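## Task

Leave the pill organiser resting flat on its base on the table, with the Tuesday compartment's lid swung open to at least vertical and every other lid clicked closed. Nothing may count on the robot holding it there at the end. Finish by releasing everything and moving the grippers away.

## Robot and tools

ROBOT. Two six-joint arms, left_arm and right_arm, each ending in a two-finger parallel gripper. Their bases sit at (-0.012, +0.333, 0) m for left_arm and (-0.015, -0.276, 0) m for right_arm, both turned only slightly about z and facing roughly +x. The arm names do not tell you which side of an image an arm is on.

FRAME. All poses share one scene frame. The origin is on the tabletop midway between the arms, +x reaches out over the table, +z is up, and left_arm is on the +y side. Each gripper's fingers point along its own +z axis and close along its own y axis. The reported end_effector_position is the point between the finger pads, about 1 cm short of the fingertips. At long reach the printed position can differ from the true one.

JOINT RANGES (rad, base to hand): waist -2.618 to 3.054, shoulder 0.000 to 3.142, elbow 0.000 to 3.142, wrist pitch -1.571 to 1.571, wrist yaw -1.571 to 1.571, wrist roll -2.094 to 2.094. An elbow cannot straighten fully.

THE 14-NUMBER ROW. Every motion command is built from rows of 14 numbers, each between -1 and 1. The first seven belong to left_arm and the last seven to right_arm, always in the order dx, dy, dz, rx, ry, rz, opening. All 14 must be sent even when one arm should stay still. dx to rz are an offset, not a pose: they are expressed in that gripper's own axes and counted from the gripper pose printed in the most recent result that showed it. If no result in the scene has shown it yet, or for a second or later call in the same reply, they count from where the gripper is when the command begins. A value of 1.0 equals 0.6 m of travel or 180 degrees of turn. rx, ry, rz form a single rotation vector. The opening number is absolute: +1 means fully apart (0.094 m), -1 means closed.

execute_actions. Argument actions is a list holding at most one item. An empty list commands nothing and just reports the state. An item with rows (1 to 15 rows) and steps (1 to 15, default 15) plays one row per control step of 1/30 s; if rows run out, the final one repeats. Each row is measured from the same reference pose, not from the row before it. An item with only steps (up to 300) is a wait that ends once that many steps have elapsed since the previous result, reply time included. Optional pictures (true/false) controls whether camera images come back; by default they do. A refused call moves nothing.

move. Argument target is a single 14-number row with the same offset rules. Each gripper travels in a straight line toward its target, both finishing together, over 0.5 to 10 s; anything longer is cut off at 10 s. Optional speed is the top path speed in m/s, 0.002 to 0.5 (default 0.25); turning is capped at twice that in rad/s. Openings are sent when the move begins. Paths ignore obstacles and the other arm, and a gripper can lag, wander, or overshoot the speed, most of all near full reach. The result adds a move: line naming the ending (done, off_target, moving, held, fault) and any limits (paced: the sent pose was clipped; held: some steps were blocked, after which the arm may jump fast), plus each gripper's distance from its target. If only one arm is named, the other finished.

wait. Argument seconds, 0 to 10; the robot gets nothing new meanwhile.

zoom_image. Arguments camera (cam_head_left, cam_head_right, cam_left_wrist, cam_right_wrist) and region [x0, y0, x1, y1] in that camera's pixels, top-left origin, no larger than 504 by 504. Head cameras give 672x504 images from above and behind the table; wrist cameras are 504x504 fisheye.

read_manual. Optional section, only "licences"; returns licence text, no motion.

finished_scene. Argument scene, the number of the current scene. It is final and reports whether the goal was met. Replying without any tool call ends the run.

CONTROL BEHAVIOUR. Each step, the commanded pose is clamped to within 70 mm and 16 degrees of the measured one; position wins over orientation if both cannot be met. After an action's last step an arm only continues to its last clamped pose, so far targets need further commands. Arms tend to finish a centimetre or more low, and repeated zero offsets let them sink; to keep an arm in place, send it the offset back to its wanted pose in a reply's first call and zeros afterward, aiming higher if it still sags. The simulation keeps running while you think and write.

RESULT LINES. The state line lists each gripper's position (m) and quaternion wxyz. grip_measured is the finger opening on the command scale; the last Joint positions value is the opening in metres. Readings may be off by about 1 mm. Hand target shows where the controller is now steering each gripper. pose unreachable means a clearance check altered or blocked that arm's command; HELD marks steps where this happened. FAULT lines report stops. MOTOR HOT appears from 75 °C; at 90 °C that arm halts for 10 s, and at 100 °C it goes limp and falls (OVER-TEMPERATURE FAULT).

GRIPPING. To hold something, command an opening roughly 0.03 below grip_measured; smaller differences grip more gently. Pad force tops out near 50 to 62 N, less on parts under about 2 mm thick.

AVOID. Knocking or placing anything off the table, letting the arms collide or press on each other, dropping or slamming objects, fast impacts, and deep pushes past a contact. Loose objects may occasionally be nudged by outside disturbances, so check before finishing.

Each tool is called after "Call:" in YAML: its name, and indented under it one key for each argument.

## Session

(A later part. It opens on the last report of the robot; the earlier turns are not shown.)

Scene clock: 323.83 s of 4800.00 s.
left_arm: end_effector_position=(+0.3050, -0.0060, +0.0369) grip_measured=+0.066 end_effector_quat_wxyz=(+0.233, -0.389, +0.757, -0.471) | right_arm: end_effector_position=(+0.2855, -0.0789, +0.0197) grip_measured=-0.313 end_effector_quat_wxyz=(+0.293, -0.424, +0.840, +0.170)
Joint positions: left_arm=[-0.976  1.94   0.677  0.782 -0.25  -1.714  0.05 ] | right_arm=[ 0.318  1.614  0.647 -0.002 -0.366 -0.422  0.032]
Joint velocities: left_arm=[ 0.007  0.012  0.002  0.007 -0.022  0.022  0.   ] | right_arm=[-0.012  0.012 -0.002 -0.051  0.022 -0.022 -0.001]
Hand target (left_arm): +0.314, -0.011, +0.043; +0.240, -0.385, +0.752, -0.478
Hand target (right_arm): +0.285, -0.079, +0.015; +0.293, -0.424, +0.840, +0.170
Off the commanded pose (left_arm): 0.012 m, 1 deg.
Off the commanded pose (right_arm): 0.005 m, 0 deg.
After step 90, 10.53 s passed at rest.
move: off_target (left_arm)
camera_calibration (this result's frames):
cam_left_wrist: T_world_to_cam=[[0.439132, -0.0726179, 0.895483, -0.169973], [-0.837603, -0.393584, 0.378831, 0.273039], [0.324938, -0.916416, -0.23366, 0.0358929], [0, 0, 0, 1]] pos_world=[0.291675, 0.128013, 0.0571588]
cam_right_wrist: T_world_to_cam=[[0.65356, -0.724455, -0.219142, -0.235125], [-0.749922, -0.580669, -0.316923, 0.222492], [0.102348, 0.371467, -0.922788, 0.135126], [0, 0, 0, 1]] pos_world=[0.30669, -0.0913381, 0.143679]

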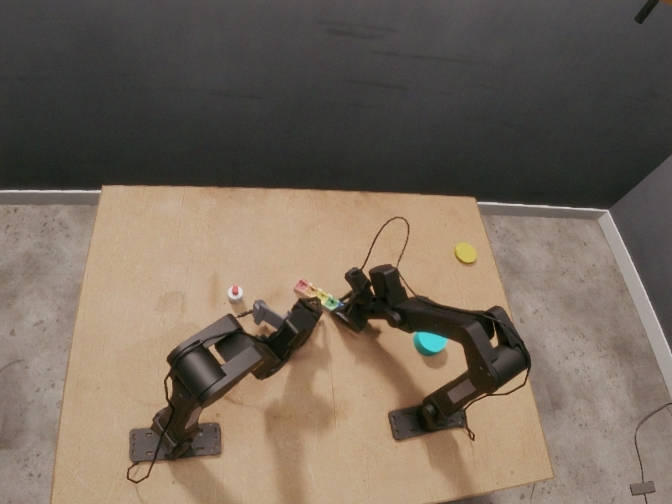

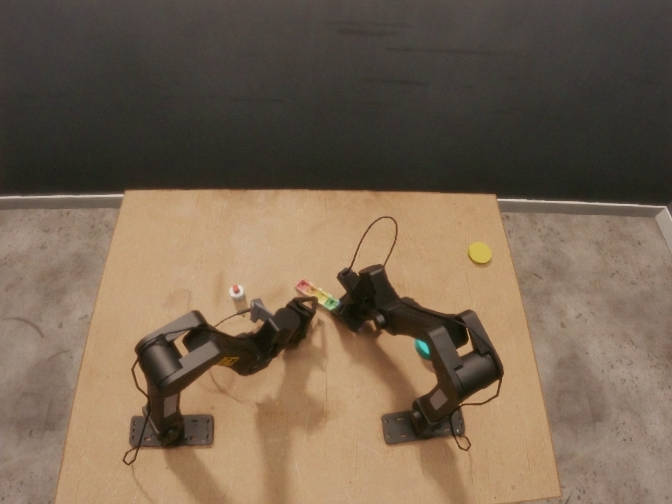

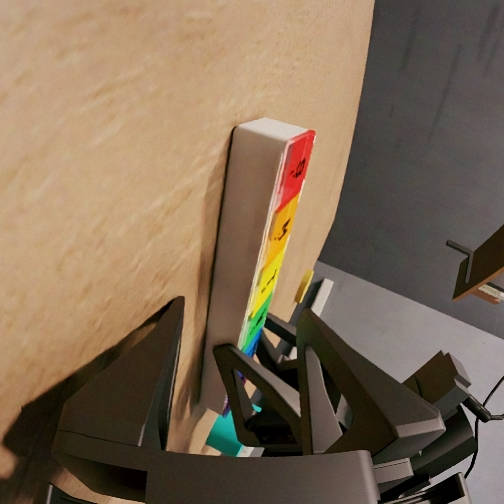

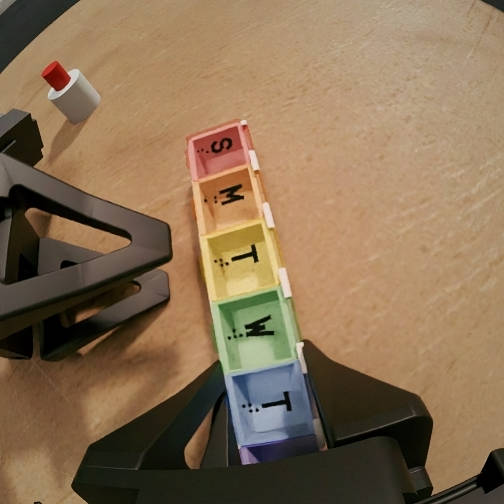

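Call:
execute_actions:
  actions:
    - {"rows":[[-0.002,-0.040,0.027,0.008,0,0,0.064,0.005,0,0.006,0,0,0,-0.45]],"steps":15}

Scene clock: 333.60 s of 4800.00 s.
left_arm: end_effector_position=(+0.3190, -0.0170, +0.0496) grip_measured=+0.065 end_effector_quat_wxyz=(+0.232, -0.388, +0.751, -0.481) | right_arm: end_effector_position=(+0.2855, -0.0789, +0.0197) grip_measured=-0.313 end_effector_quat_wxyz=(+0.293, -0.424, +0.840, +0.170)
Joint positions: left_arm=[-0.96   1.947  0.745  0.745 -0.232 -1.711  0.05 ] | right_arm=[ 0.318  1.614  0.647 -0.002 -0.366 -0.422  0.032]
Joint velocities: left_arm=[-0.002  0.002 -0.007  0.022  0.022 -0.066 -0.001] | right_arm=[-0.007 -0.007  0.017 -0.007 -0.007  0.037 -0.001]
Hand target (left_arm): +0.326, -0.020, +0.051; +0.238, -0.386, +0.751, -0.480
Hand target (right_arm): +0.285, -0.079, +0.015; +0.293, -0.424, +0.840, +0.170
Off the commanded pose (left_arm): 0.008 m, 1 deg.
Off the commanded pose (right_arm): 0.005 m, 0 deg.
Steps of this call (steps 1 to 90: nothing new was sent; then 6.27 s passed at rest; steps 91 to 105: all 15 steps of this action). Readings (end_effector_position):
91: left_arm (+0.3060, -0.0071, +0.0377) | right_arm (+0.2855, -0.0789, +0.0197)
92: left_arm (+0.3086, -0.0092, +0.0393) | right_arm (+0.2855, -0.0789, +0.0197)
94: left_arm (+0.3153, -0.0137, +0.0456) | right_arm (+0.2855, -0.0789, +0.0197)
98: left_arm (+0.3202, -0.0175, +0.0523) | right_arm (+0.2855, -0.0789, +0.0197)
105: the state above
camera_calibration (this result's frames):
cam_left_wrist: T_world_to_cam=[[0.430262, -0.053759, 0.901102, -0.185481], [-0.842066, -0.38359, 0.379189, 0.277208], [0.325269, -0.921937, -0.210313, 0.0228654], [0, 0, 0, 1]] pos_world=[0.305796, 0.117443, 0.0668323]
cam_right_wrist: T_world_to_cam=[[0.65356, -0.724455, -0.219142, -0.235125], [-0.749922, -0.580669, -0.316923, 0.222492], [0.102348, 0.371467, -0.922788, 0.135126], [0, 0, 0, 1]] pos_world=[0.30669, -0.0913381, 0.143679]

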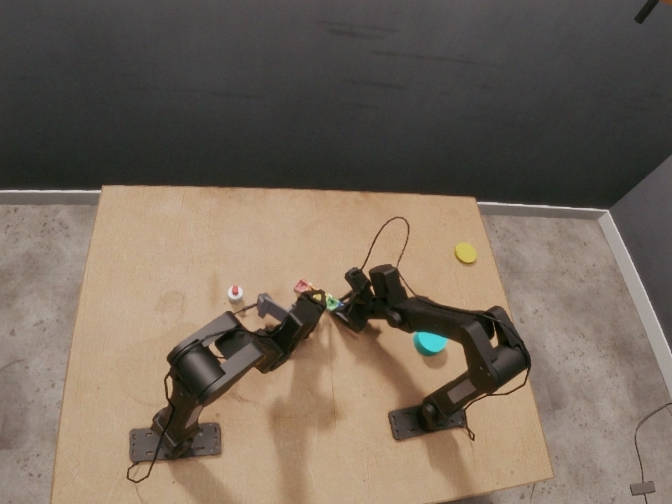

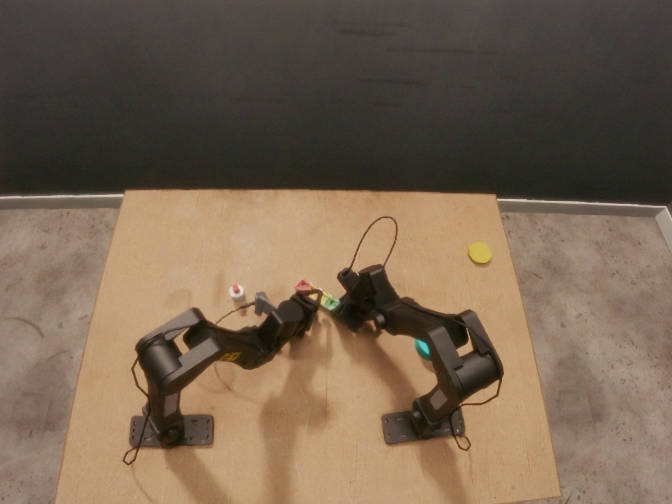

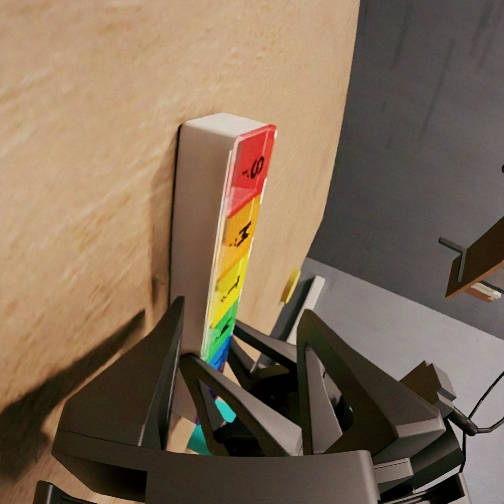

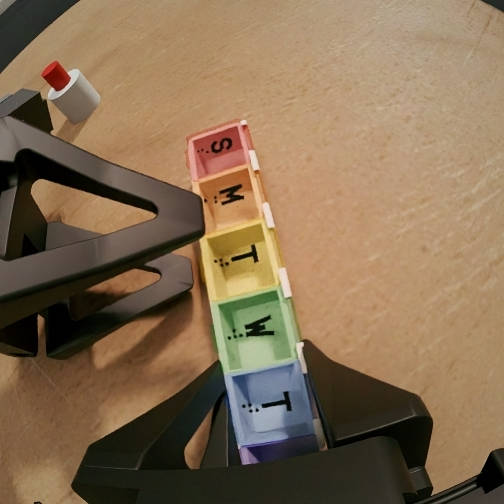

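Call:
zoom_image:
  camera: "cam_right_wrist"
  region: [140, 180, 300, 340]

Call:
zoom_image:
  camera: "cam_left_wrist"
  region: [140, 220, 300, 380]

Region (140, 180, 300, 340) of cam_right_wrist's 504x504 image, scaled by 3.150, with more detail than that image has.

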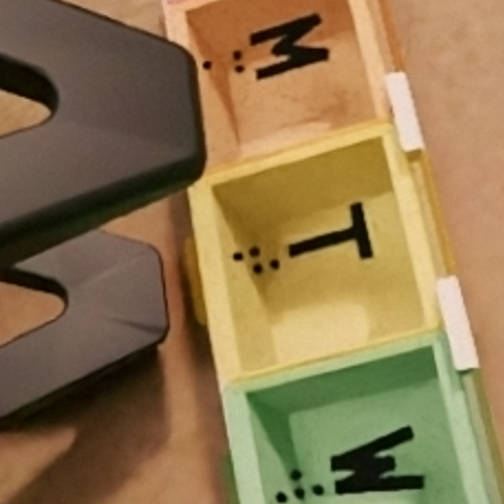

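Region (140, 220, 300, 380) of cam_left_wrist's 504x504 image, scaled by 3.150, with more detail than that image has.

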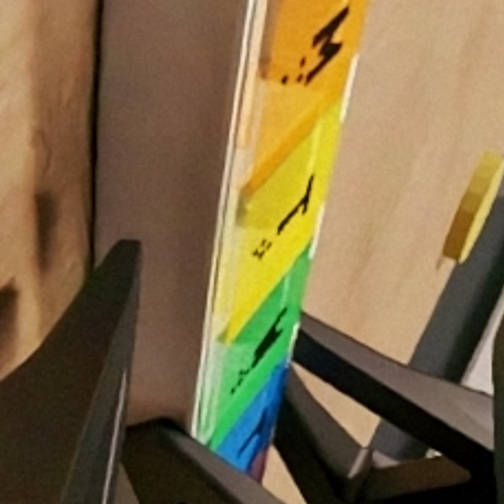

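Call:
execute_actions:
  actions:
    - {"rows":[[-0.003,-0.012,0.0255,0,0,0,0.064,0.005,0,0.006,0,0,0,-0.45]],"steps":15}

Scene clock: 350.97 s of 4800.00 s.
left_arm: end_effector_position=(+0.3249, -0.0212, +0.0427) grip_measured=+0.065 end_effector_quat_wxyz=(+0.226, -0.389, +0.756, -0.475) | right_arm: end_effector_position=(+0.2855, -0.0789, +0.0197) grip_measured=-0.313 end_effector_quat_wxyz=(+0.293, -0.424, +0.840, +0.170)
Joint positions: left_arm=[-0.95   1.98   0.78   0.726 -0.214 -1.711  0.05 ] | right_arm=[ 0.318  1.614  0.647 -0.002 -0.366 -0.422  0.032]
Joint velocities: left_arm=[ 0.002 -0.027 -0.012 -0.037 -0.037 -0.022  0.001] | right_arm=[ 0.007  0.002  0.002  0.022 -0.007  0.007  0.   ]
Hand target (left_arm): +0.334, -0.025, +0.049; +0.232, -0.388, +0.751, -0.481
Hand target (right_arm): +0.285, -0.079, +0.015; +0.293, -0.424, +0.840, +0.170
Off the commanded pose (left_arm): 0.012 m, 1 deg.
Off the commanded pose (right_arm): 0.005 m, 0 deg.
Steps of this call (steps 1 to 90: nothing new was sent; then 13.87 s passed at rest; steps 91 to 105: all 15 steps of this action). Readings (end_effector_position):
91: left_arm (+0.3193, -0.0173, +0.0483) | right_arm (+0.2855, -0.0789, +0.0197)
92: left_arm (+0.3209, -0.0189, +0.0476) | right_arm (+0.2855, -0.0789, +0.0197)
94: left_arm (+0.3245, -0.0212, +0.0463) | right_arm (+0.2855, -0.0789, +0.0197)
98: left_arm (+0.3255, -0.0211, +0.0436) | right_arm (+0.2855, -0.0789, +0.0197)
105: the state above
camera_calibration (this result's frames):
cam_left_wrist: T_world_to_cam=[[0.444562, -0.063137, 0.89352, -0.186548], [-0.837743, -0.38243, 0.389788, 0.281361], [0.317099, -0.921825, -0.222906, 0.0188314], [0, 0, 0, 1]] pos_world=[0.312669, 0.113182, 0.0612106]
cam_right_wrist: T_world_to_cam=[[0.65356, -0.724455, -0.219142, -0.235125], [-0.749922, -0.580669, -0.316923, 0.222492], [0.102348, 0.371467, -0.922788, 0.135126], [0, 0, 0, 1]] pos_world=[0.30669, -0.0913381, 0.143679]

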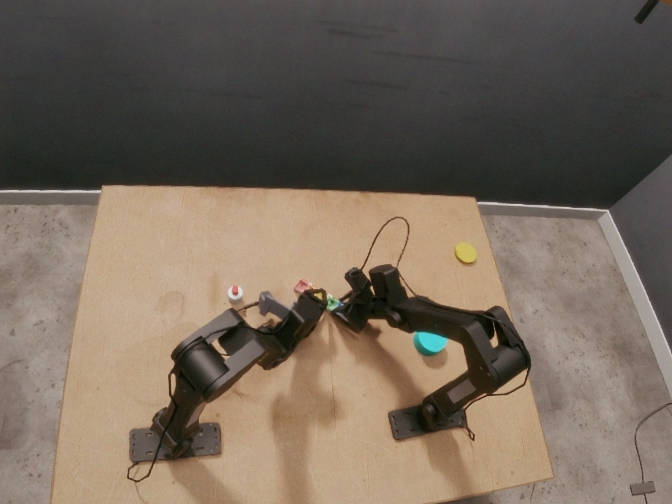

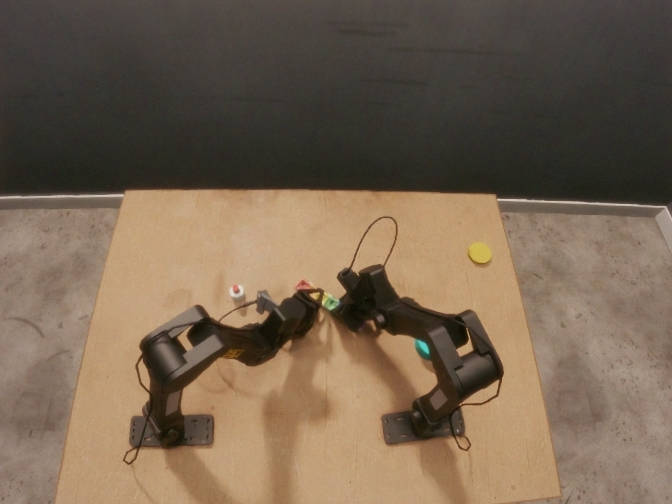

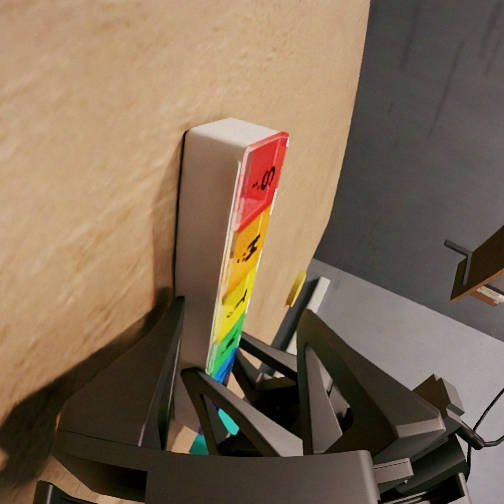

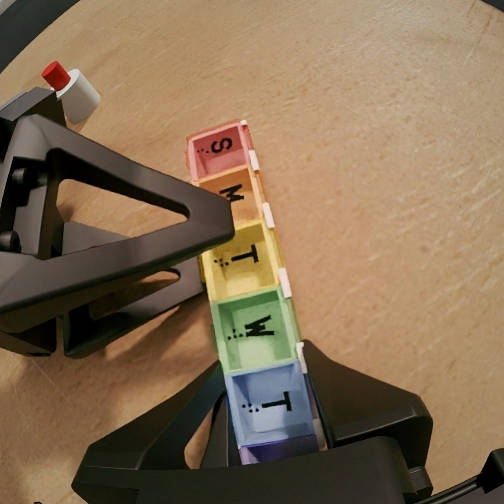

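Call:
execute_actions:
  actions:
    - {"rows":[[0,-0.033,-0.0015,0.008,0,0,0.064,0.005,0,0.006,0,0,0,-0.45]],"steps":15}

Call:
zoom_image:
  camera: "cam_left_wrist"
  region: [140, 220, 300, 380]

Scene clock: 357.93 s of 4800.00 s.
left_arm: end_effector_position=(+0.3228, -0.0192, +0.0371) grip_measured=+0.065 end_effector_quat_wxyz=(+0.223, -0.390, +0.763, -0.465) | right_arm: end_effector_position=(+0.2855, -0.0789, +0.0197) grip_measured=-0.313 end_effector_quat_wxyz=(+0.293, -0.424, +0.840, +0.170)
Joint positions: left_arm=[-0.95   1.98   0.78   0.7   -0.212 -1.711  0.05 ] | right_arm=[ 0.318  1.614  0.647 -0.002 -0.366 -0.422  0.032]
Joint velocities: left_arm=[-0.012  0.007  0.007 -0.037  0.037 -0.037  0.   ] | right_arm=[-0.007 -0.007  0.007  0.007 -0.081  0.037  0.001]
Hand target (left_arm): +0.331, -0.025, +0.061; +0.231, -0.386, +0.750, -0.485
Hand target (right_arm): +0.285, -0.079, +0.015; +0.293, -0.424, +0.840, +0.170
Off the commanded pose (left_arm): 0.026 m, 3 deg.
Off the commanded pose (right_arm): 0.005 m, 0 deg.
Steps of this call (steps 1 to 90: nothing new was sent; then 3.47 s passed at rest; steps 91 to 105: all 15 steps of this action). Readings (end_effector_position):
91: left_arm (+0.3246, -0.0210, +0.0420) | right_arm (+0.2855, -0.0789, +0.0197)
92: left_arm (+0.3243, -0.0207, +0.0412) | right_arm (+0.2855, -0.0789, +0.0197)
94: left_arm (+0.3236, -0.0200, +0.0392) | right_arm (+0.2855, -0.0789, +0.0197)
98: left_arm (+0.3229, -0.0193, +0.0373) | right_arm (+0.2855, -0.0789, +0.0197)
105: the state above
camera_calibration (this result's frames):
cam_left_wrist: T_world_to_cam=[[0.459444, -0.081123, 0.884495, -0.185332], [-0.831877, -0.38829, 0.396499, 0.280265], [0.311275, -0.91796, -0.245882, 0.0228777], [0, 0, 0, 1]] pos_world=[0.311174, 0.11479, 0.0584253]
cam_right_wrist: T_world_to_cam=[[0.65356, -0.724455, -0.219142, -0.235125], [-0.749922, -0.580669, -0.316923, 0.222492], [0.102348, 0.371467, -0.922788, 0.135126], [0, 0, 0, 1]] pos_world=[0.30669, -0.0913381, 0.143679]

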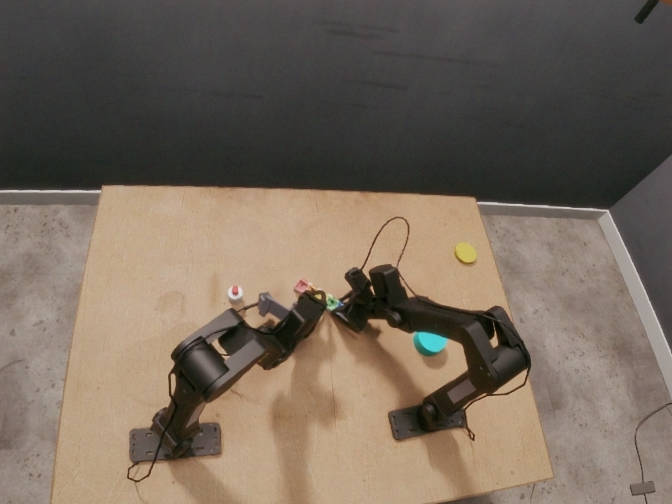

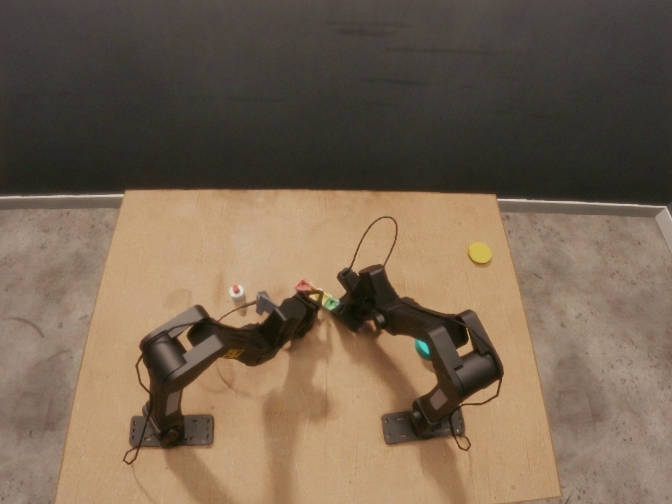

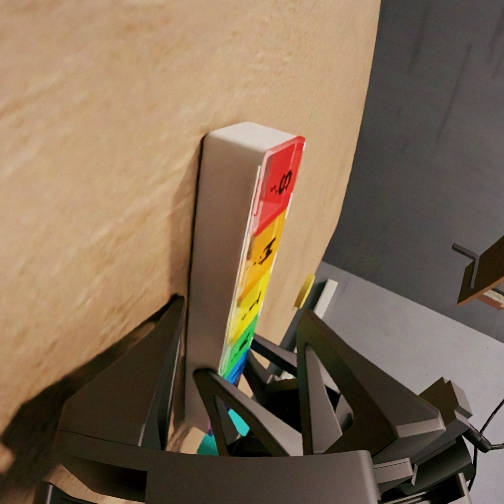

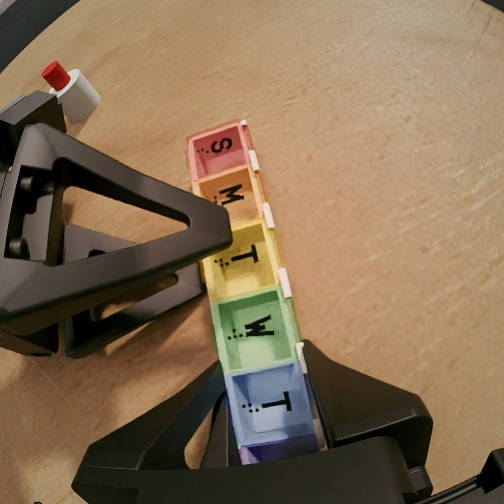

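Region (140, 220, 300, 380) of cam_left_wrist's 504x504 image, scaled by 3.150, with more detail than that image has.

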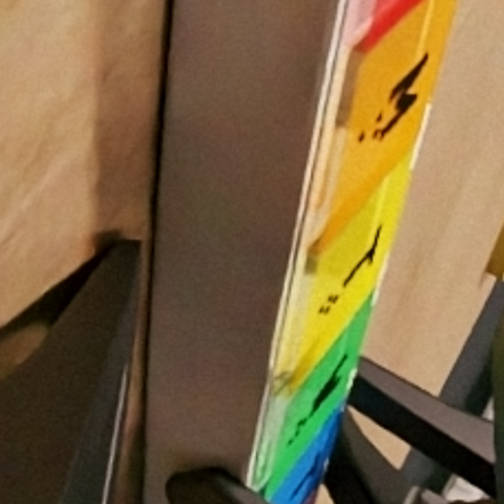

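Call:
execute_actions:
  actions:
    - {"rows":[[0.001,-0.061,-0.010,0.02,0,0,0.064,0.005,0,0.006,0,0,0,-0.45]],"steps":8}

Scene clock: 370.30 s of 4800.00 s.
left_arm: end_effector_position=(+0.3228, -0.0191, +0.0458) grip_measured=+0.065 end_effector_quat_wxyz=(+0.224, -0.389, +0.761, -0.468) | right_arm: end_effector_position=(+0.2855, -0.0789, +0.0197) grip_measured=-0.313 end_effector_quat_wxyz=(+0.293, -0.424, +0.840, +0.170)
Joint positions: left_arm=[-0.95   1.953  0.78   0.681 -0.212 -1.709  0.05 ] | right_arm=[ 0.318  1.614  0.647 -0.002 -0.366 -0.422  0.032]
Joint velocities: left_arm=[-0.002 -0.002  0.002 -0.037  0.022  0.022 -0.001] | right_arm=[ 0.007 -0.002  0.002  0.037 -0.022 -0.007 -0.   ]
Hand target (left_arm): +0.332, -0.026, +0.073; +0.236, -0.383, +0.747, -0.489
Hand target (right_arm): +0.285, -0.079, +0.015; +0.293, -0.424, +0.840, +0.170
Off the commanded pose (left_arm): 0.029 m, 3 deg.
Off the commanded pose (right_arm): 0.005 m, 0 deg.
Steps of this call (steps 1 to 90: nothing new was sent; then 9.10 s passed at rest; steps 91 to 98: all 8 steps of this action). Readings (end_effector_position):
91: left_arm (+0.3227, -0.0191, +0.0376) | right_arm (+0.2855, -0.0789, +0.0197)
92: left_arm (+0.3225, -0.0188, +0.0385) | right_arm (+0.2855, -0.0789, +0.0197)
94: left_arm (+0.3224, -0.0187, +0.0415) | right_arm (+0.2855, -0.0789, +0.0197)
98: the state above
camera_calibration (this result's frames):
cam_left_wrist: T_world_to_cam=[[0.453986, -0.0766167, 0.887708, -0.191251], [-0.834559, -0.385547, 0.393529, 0.277867], [0.312102, -0.919502, -0.238974, 0.0244801], [0, 0, 0, 1]] pos_world=[0.311081, 0.114987, 0.0662761]
cam_right_wrist: T_world_to_cam=[[0.65356, -0.724455, -0.219142, -0.235125], [-0.749922, -0.580669, -0.316923, 0.222492], [0.102348, 0.371467, -0.922788, 0.135126], [0, 0, 0, 1]] pos_world=[0.30669, -0.0913381, 0.143679]

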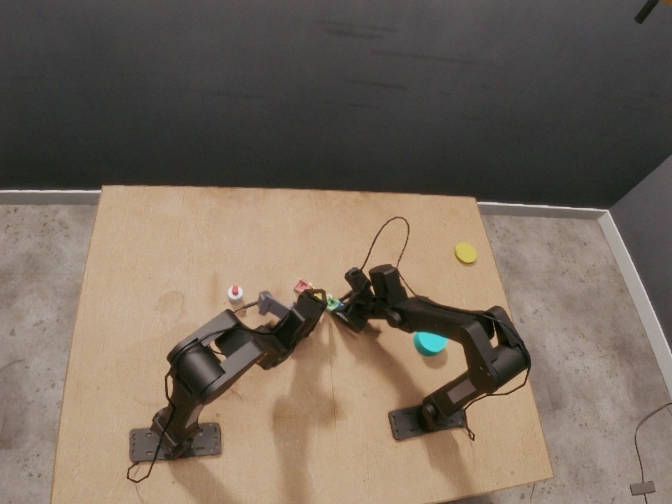

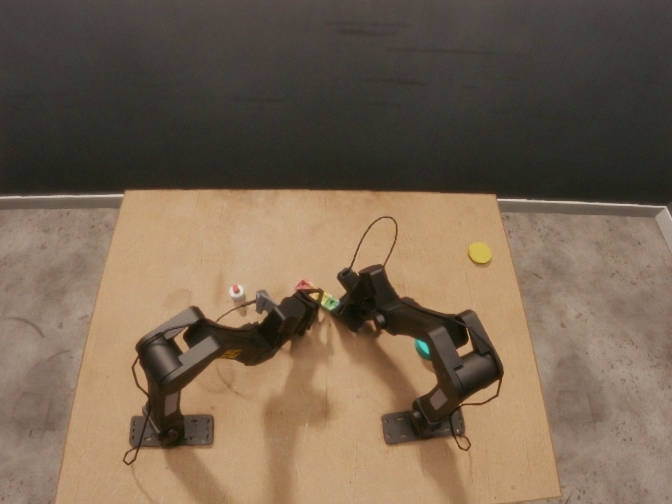

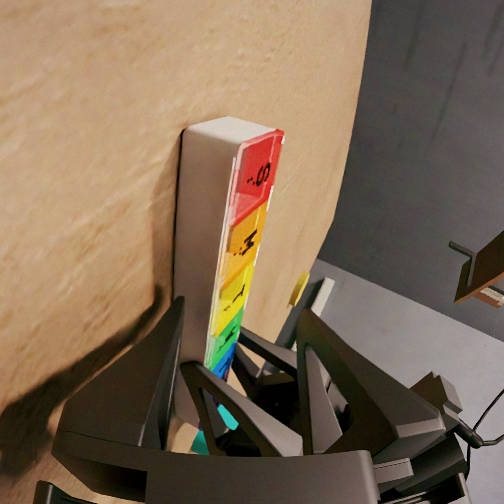

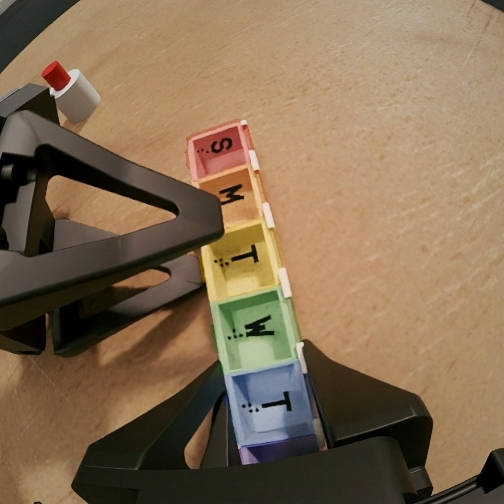

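Call:
execute_actions:
  actions: []

Scene clock: 371.50 s of 4800.00 s.
left_arm: end_effector_position=(+0.3221, -0.0183, +0.0439) grip_measured=+0.065 end_effector_quat_wxyz=(+0.223, -0.390, +0.763, -0.465) | right_arm: end_effector_position=(+0.2855, -0.0789, +0.0197) grip_measured=-0.313 end_effector_quat_wxyz=(+0.293, -0.424, +0.840, +0.170)
Joint positions: left_arm=[-0.95   1.953  0.78   0.673 -0.212 -1.709  0.05 ] | right_arm=[ 0.318  1.614  0.647 -0.002 -0.366 -0.422  0.032]
Joint velocities: left_arm=[-0.012 -0.007 -0.002  0.037 -0.037  0.007 -0.001] | right_arm=[-0.002 -0.007 -0.017 -0.007  0.007  0.066  0.001]
Hand target (left_arm): +0.332, -0.026, +0.073; +0.235, -0.383, +0.747, -0.489
Hand target (right_arm): +0.285, -0.079, +0.015; +0.293, -0.424, +0.840, +0.170
Off the commanded pose (left_arm): 0.031 m, 4 deg.
Off the commanded pose (right_arm): 0.005 m, 0 deg.
Steps of this call (steps 1 to 36: nothing new was sent). Readings (end_effector_position):
1: left_arm (+0.3227, -0.0191, +0.0456) | right_arm (+0.2855, -0.0789, +0.0197)
2: left_arm (+0.3226, -0.0189, +0.0453) | right_arm (+0.2855, -0.0789, +0.0197)
4: left_arm (+0.3224, -0.0186, +0.0446) | right_arm (+0.2855, -0.0789, +0.0197)
8: left_arm (+0.3222, -0.0184, +0.0442) | right_arm (+0.2855, -0.0789, +0.0197)
36: the state above
camera_calibration (this result's frames):
cam_left_wrist: T_world_to_cam=[[0.458875, -0.0826627, 0.884647, -0.190774], [-0.832383, -0.388238, 0.395488, 0.277543], [0.310762, -0.917844, -0.24696, 0.0257727], [0, 0, 0, 1]] pos_world=[0.310554, 0.115638, 0.0653672]
cam_right_wrist: T_world_to_cam=[[0.65356, -0.724455, -0.219142, -0.235125], [-0.749922, -0.580669, -0.316923, 0.222492], [0.102348, 0.371467, -0.922788, 0.135126], [0, 0, 0, 1]] pos_world=[0.30669, -0.0913381, 0.143679]

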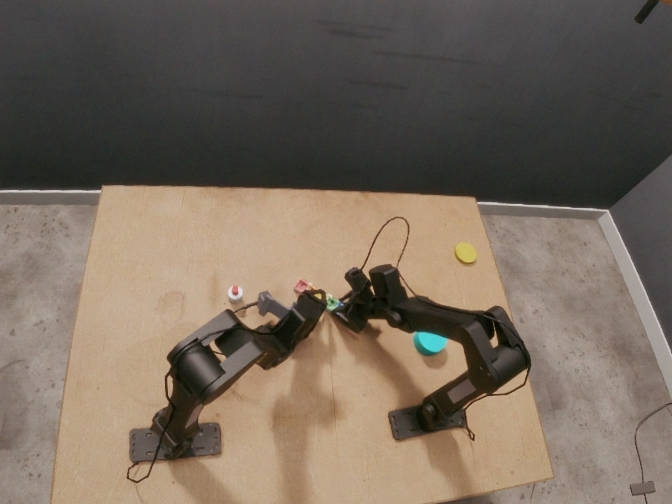

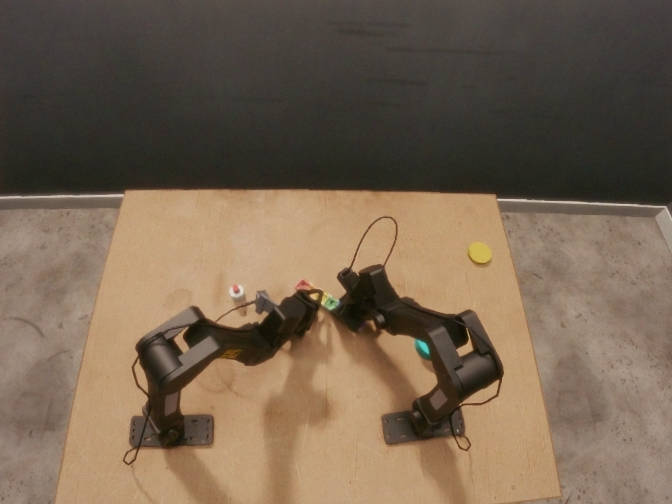

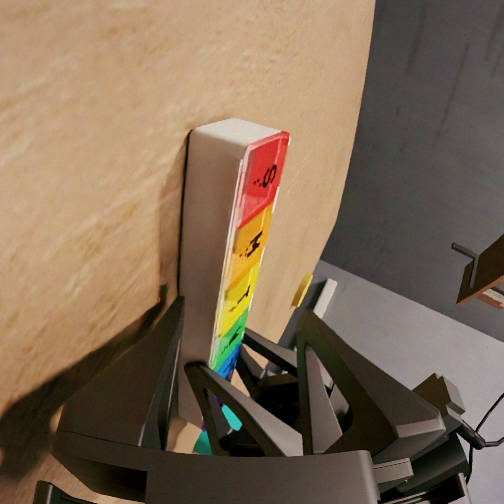

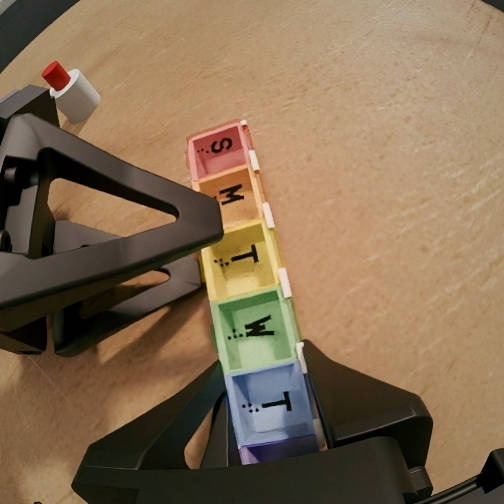

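Call:
execute_actions:
  actions:
    - {"rows":[[0.001,-0.076,-0.0175,0.02,0,0,0.064,0.005,0,0.006,0,0,0,-0.45]],"steps":6}

Call:
zoom_image:
  camera: "cam_left_wrist"
  region: [140, 220, 300, 380]

Scene clock: 378.47 s of 4800.00 s.
left_arm: end_effector_position=(+0.3235, -0.0201, +0.0629) grip_measured=+0.065 end_effector_quat_wxyz=(+0.225, -0.388, +0.759, -0.471) | right_arm: end_effector_position=(+0.2855, -0.0789, +0.0197) grip_measured=-0.313 end_effector_quat_wxyz=(+0.293, -0.424, +0.840, +0.170)
Joint positions: left_arm=[-0.95   1.9    0.796  0.621 -0.212 -1.708  0.05 ] | right_arm=[ 0.318  1.614  0.647 -0.002 -0.366 -0.422  0.032]
Joint velocities: left_arm=[-0.007 -0.173  0.12  -0.007 -0.051 -0.022 -0.   ] | right_arm=[-0.017 -0.007  0.002  0.022  0.051  0.022 -0.001]
Hand target (left_arm): +0.331, -0.025, +0.090; +0.236, -0.382, +0.748, -0.489
Hand target (right_arm): +0.285, -0.079, +0.015; +0.293, -0.424, +0.840, +0.170
Off the commanded pose (left_arm): 0.028 m, 3 deg.
Off the commanded pose (right_arm): 0.005 m, 0 deg.
Steps of this call (steps 1 to 90: nothing new was sent; then 3.77 s passed at rest; steps 91 to 96: all 6 steps of this action). Readings (end_effector_position):
91: left_arm (+0.3219, -0.0182, +0.0445) | right_arm (+0.2855, -0.0789, +0.0197)
92: left_arm (+0.3212, -0.0174, +0.0456) | right_arm (+0.2855, -0.0789, +0.0197)
94: left_arm (+0.3217, -0.0179, +0.0536) | right_arm (+0.2855, -0.0789, +0.0197)
96: the state above
camera_calibration (this result's frames):
cam_left_wrist: T_world_to_cam=[[0.449249, -0.0729324, 0.890425, -0.205361], [-0.837013, -0.382849, 0.390943, 0.272375], [0.312386, -0.920927, -0.23304, 0.0269398], [0, 0, 0, 1]] pos_world=[0.311824, 0.114111, 0.0826538]
cam_right_wrist: T_world_to_cam=[[0.65356, -0.724455, -0.219142, -0.235125], [-0.749922, -0.580669, -0.316923, 0.222492], [0.102348, 0.371467, -0.922788, 0.135126], [0, 0, 0, 1]] pos_world=[0.30669, -0.0913381, 0.143679]

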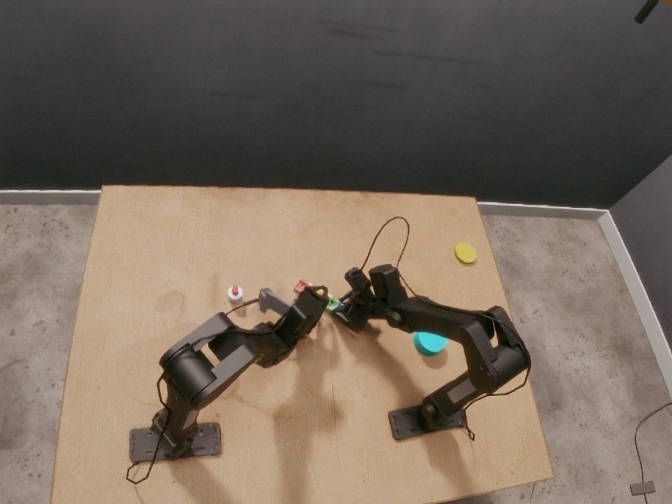

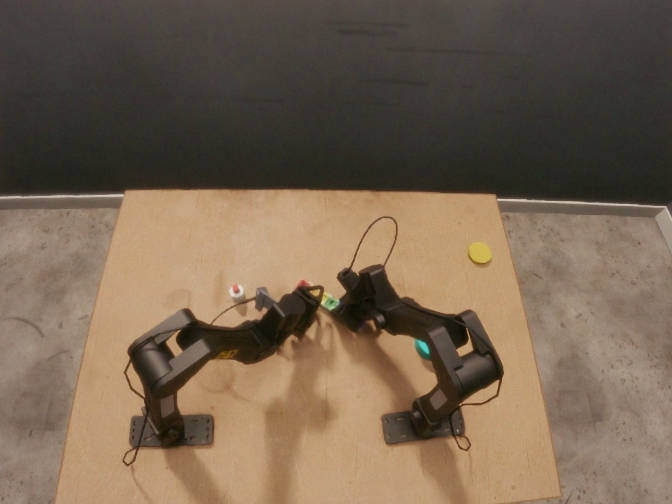

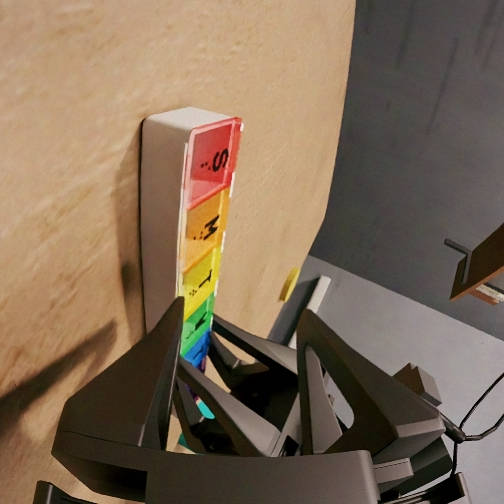

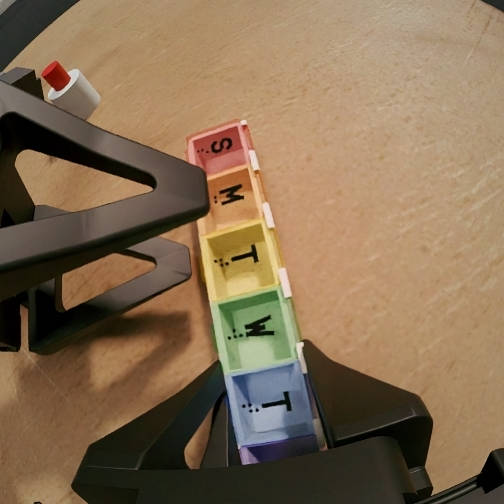

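Region (140, 220, 300, 380) of cam_left_wrist's 504x504 image, scaled by 3.150, with more detail than that image has.

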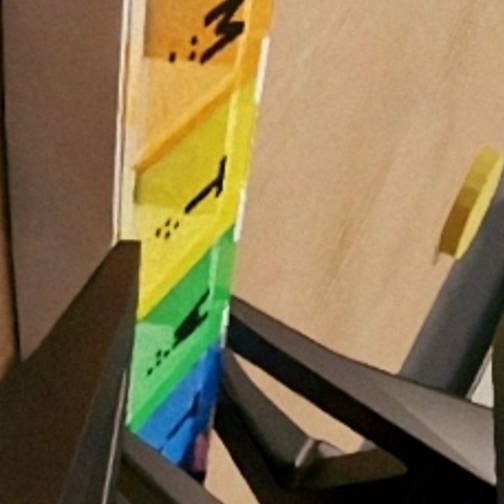

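Call:
move:
  target: [0,0.027,0.0055,0.01,0,0,0.064,0.005,0,0.006,0,0,0,-0.45]
  speed: 0.04

Scene clock: 388.57 s of 4800.00 s.
left_arm: end_effector_position=(+0.3218, -0.0182, +0.0491) grip_measured=+0.065 end_effector_quat_wxyz=(+0.227, -0.387, +0.752, -0.483) | right_arm: end_effector_position=(+0.2855, -0.0789, +0.0197) grip_measured=-0.313 end_effector_quat_wxyz=(+0.293, -0.424, +0.840, +0.170)
Joint positions: left_arm=[-0.95   1.955  0.754  0.746 -0.211 -1.71   0.05 ] | right_arm=[ 0.318  1.614  0.647 -0.002 -0.366 -0.422  0.032]
Joint velocities: left_arm=[-0.002 -0.017 -0.012  0.007  0.037 -0.022  0.001] | right_arm=[ 0.002  0.002 -0.007  0.037 -0.007  0.007 -0.   ]
Hand target (left_arm): +0.320, -0.017, +0.047; +0.231, -0.385, +0.752, -0.483
Hand target (right_arm): +0.285, -0.079, +0.015; +0.293, -0.424, +0.840, +0.170
Off the commanded pose (left_arm): 0.003 m, 1 deg.
Off the commanded pose (right_arm): 0.005 m, 0 deg.
After step 90, 6.07 s passed at rest.
move: done
camera_calibration (this result's frames):
cam_left_wrist: T_world_to_cam=[[0.434628, -0.0508548, 0.899173, -0.187534], [-0.843068, -0.374128, 0.386349, 0.279448], [0.316758, -0.925982, -0.20548, 0.0231883], [0, 0, 0, 1]] pos_world=[0.309756, 0.116484, 0.0654259]
cam_right_wrist: T_world_to_cam=[[0.65356, -0.724455, -0.219142, -0.235125], [-0.749922, -0.580669, -0.316923, 0.222492], [0.102348, 0.371467, -0.922788, 0.135126], [0, 0, 0, 1]] pos_world=[0.30669, -0.0913381, 0.143679]

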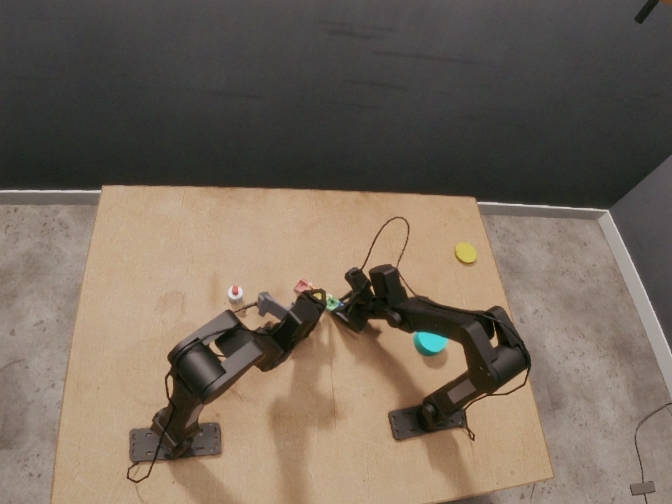

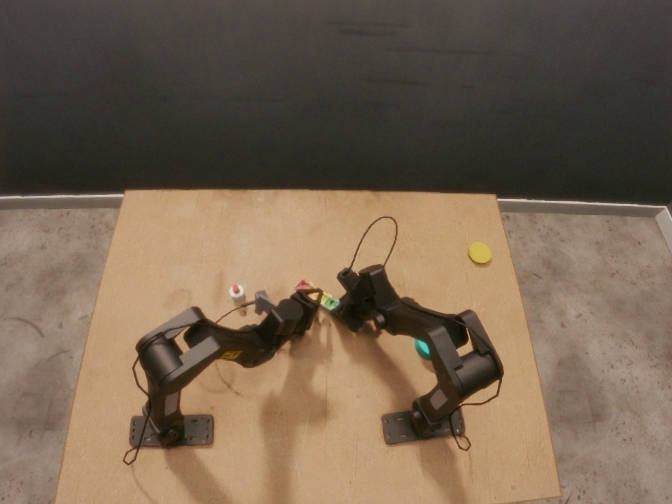

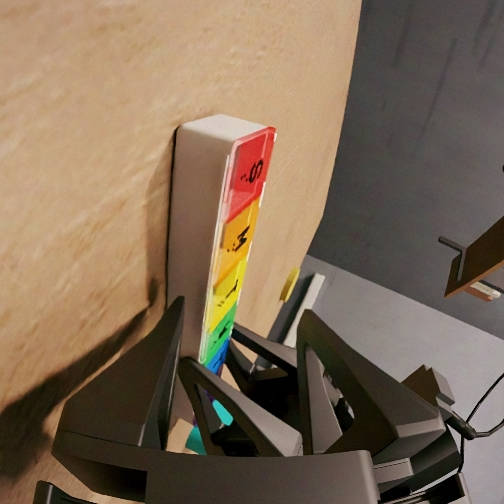

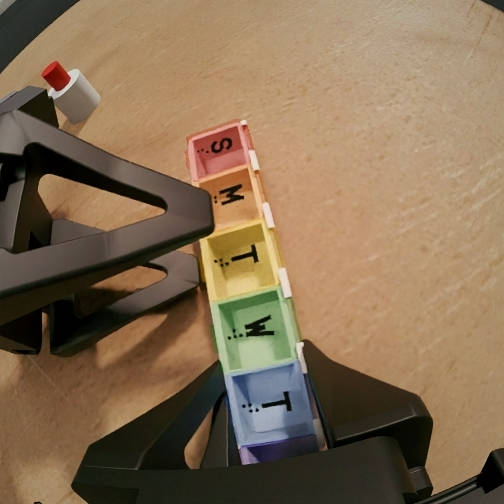

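Call:
execute_actions:
  actions:
    - {"rows":[[0,-0.030,0.032,0,0,0,0.064,0.005,0,0.006,0,0,0,-0.45]],"steps":8}

Call:
zoom_image:
  camera: "cam_left_wrist"
  region: [140, 220, 300, 380]

Call:
zoom_image:
  camera: "cam_right_wrist"
  region: [140, 180, 300, 340]

Scene clock: 393.60 s of 4800.00 s.
left_arm: end_effector_position=(+0.3329, -0.0264, +0.0489) grip_measured=+0.065 end_effector_quat_wxyz=(+0.224, -0.390, +0.756, -0.475) | right_arm: end_effector_position=(+0.2904, -0.0815, +0.0199) grip_measured=-0.313 end_effector_quat_wxyz=(+0.299, -0.419, +0.842, +0.162)
Joint positions: left_arm=[-0.939  1.98   0.826  0.679 -0.202 -1.71   0.05 ] | right_arm=[ 0.314  1.617  0.647  0.013 -0.35  -0.417  0.032]
Joint velocities: left_arm=[-0.012 -0.002  0.017 -0.125 -0.022  0.007 -0.001] | right_arm=[-0.022  0.007 -0.012  0.022 -0.022 -0.007  0.001]
Hand target (left_arm): +0.342, -0.032, +0.057; +0.227, -0.387, +0.751, -0.484
Hand target (right_arm): +0.285, -0.079, +0.015; +0.293, -0.424, +0.840, +0.170
Off the commanded pose (left_arm): 0.014 m, 1 deg.
Off the commanded pose (right_arm): 0.007 m, 1 deg.
Steps of this call (steps 1 to 90: nothing new was sent; then 1.77 s passed at rest; steps 91 to 98: all 8 steps of this action). Readings (end_effector_position):
91: left_arm (+0.3228, -0.0192, +0.0493) | right_arm (+0.2855, -0.0789, +0.0197)
92: left_arm (+0.3253, -0.0218, +0.0489) | right_arm (+0.2855, -0.0789, +0.0197)
94: left_arm (+0.3306, -0.0256, +0.0494) | right_arm (+0.2883, -0.0808, +0.0198)
98: the state above
camera_calibration (this result's frames):
cam_left_wrist: T_world_to_cam=[[0.449147, -0.0616633, 0.891328, -0.197373], [-0.836105, -0.380678, 0.394984, 0.282858], [0.314952, -0.92265, -0.222537, 0.0135669], [0, 0, 0, 1]] pos_world=[0.320876, 0.108025, 0.0672183]
cam_right_wrist: T_world_to_cam=[[0.644316, -0.736668, -0.205372, -0.238696], [-0.755019, -0.57002, -0.324072, 0.227234], [0.121667, 0.363865, -0.923471, 0.129539], [0, 0, 0, 1]] pos_world=[0.309601, -0.0934461, 0.144244]

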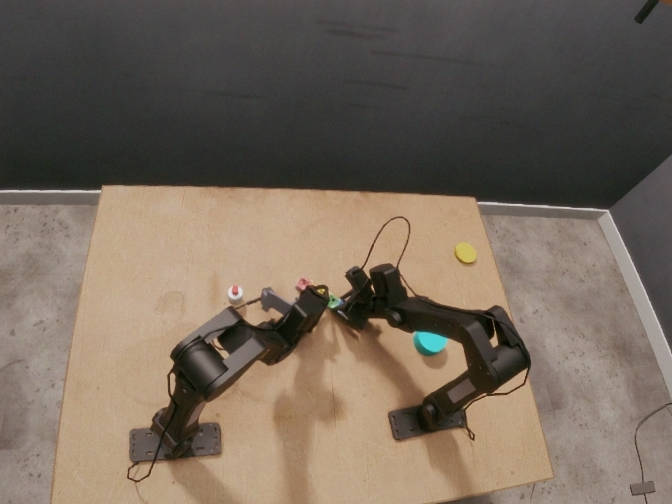

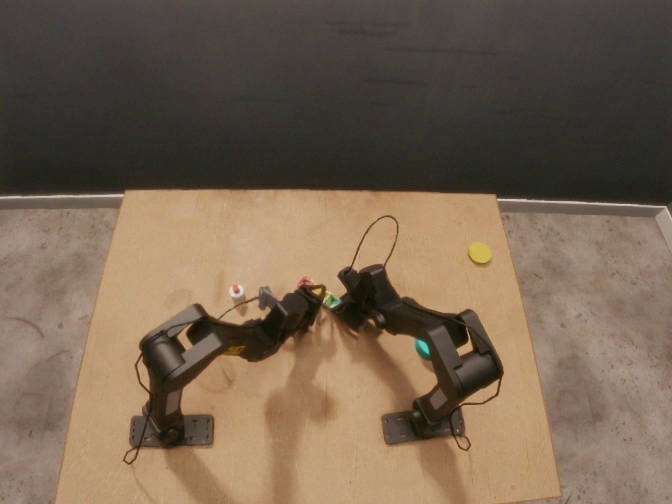

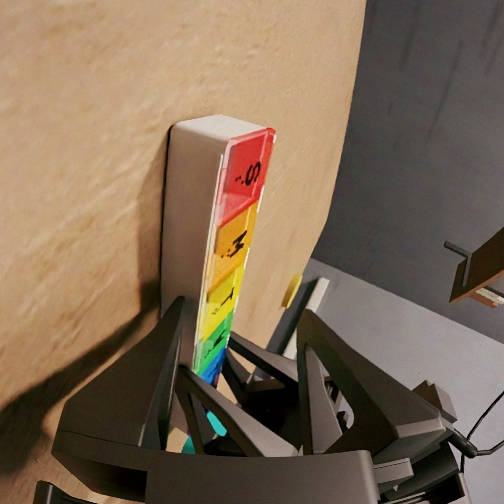

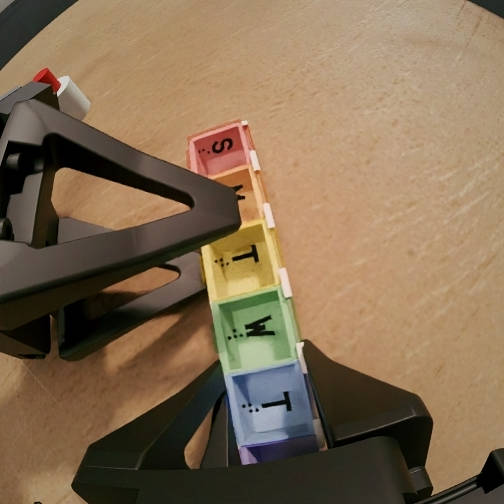

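Region (140, 220, 300, 380) of cam_left_wrist's 504x504 image, scaled by 3.150, with more detail than that image has.

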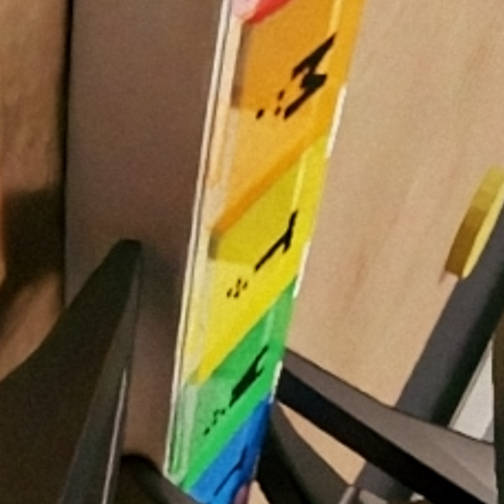

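Region (140, 180, 300, 340) of cam_right_wrist's 504x504 image, scaled by 3.150, with more detail than that image has.

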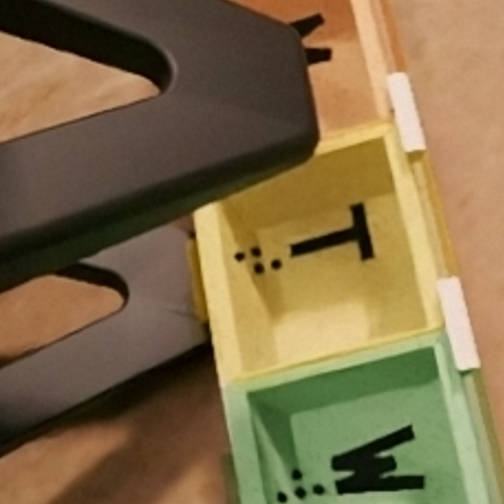

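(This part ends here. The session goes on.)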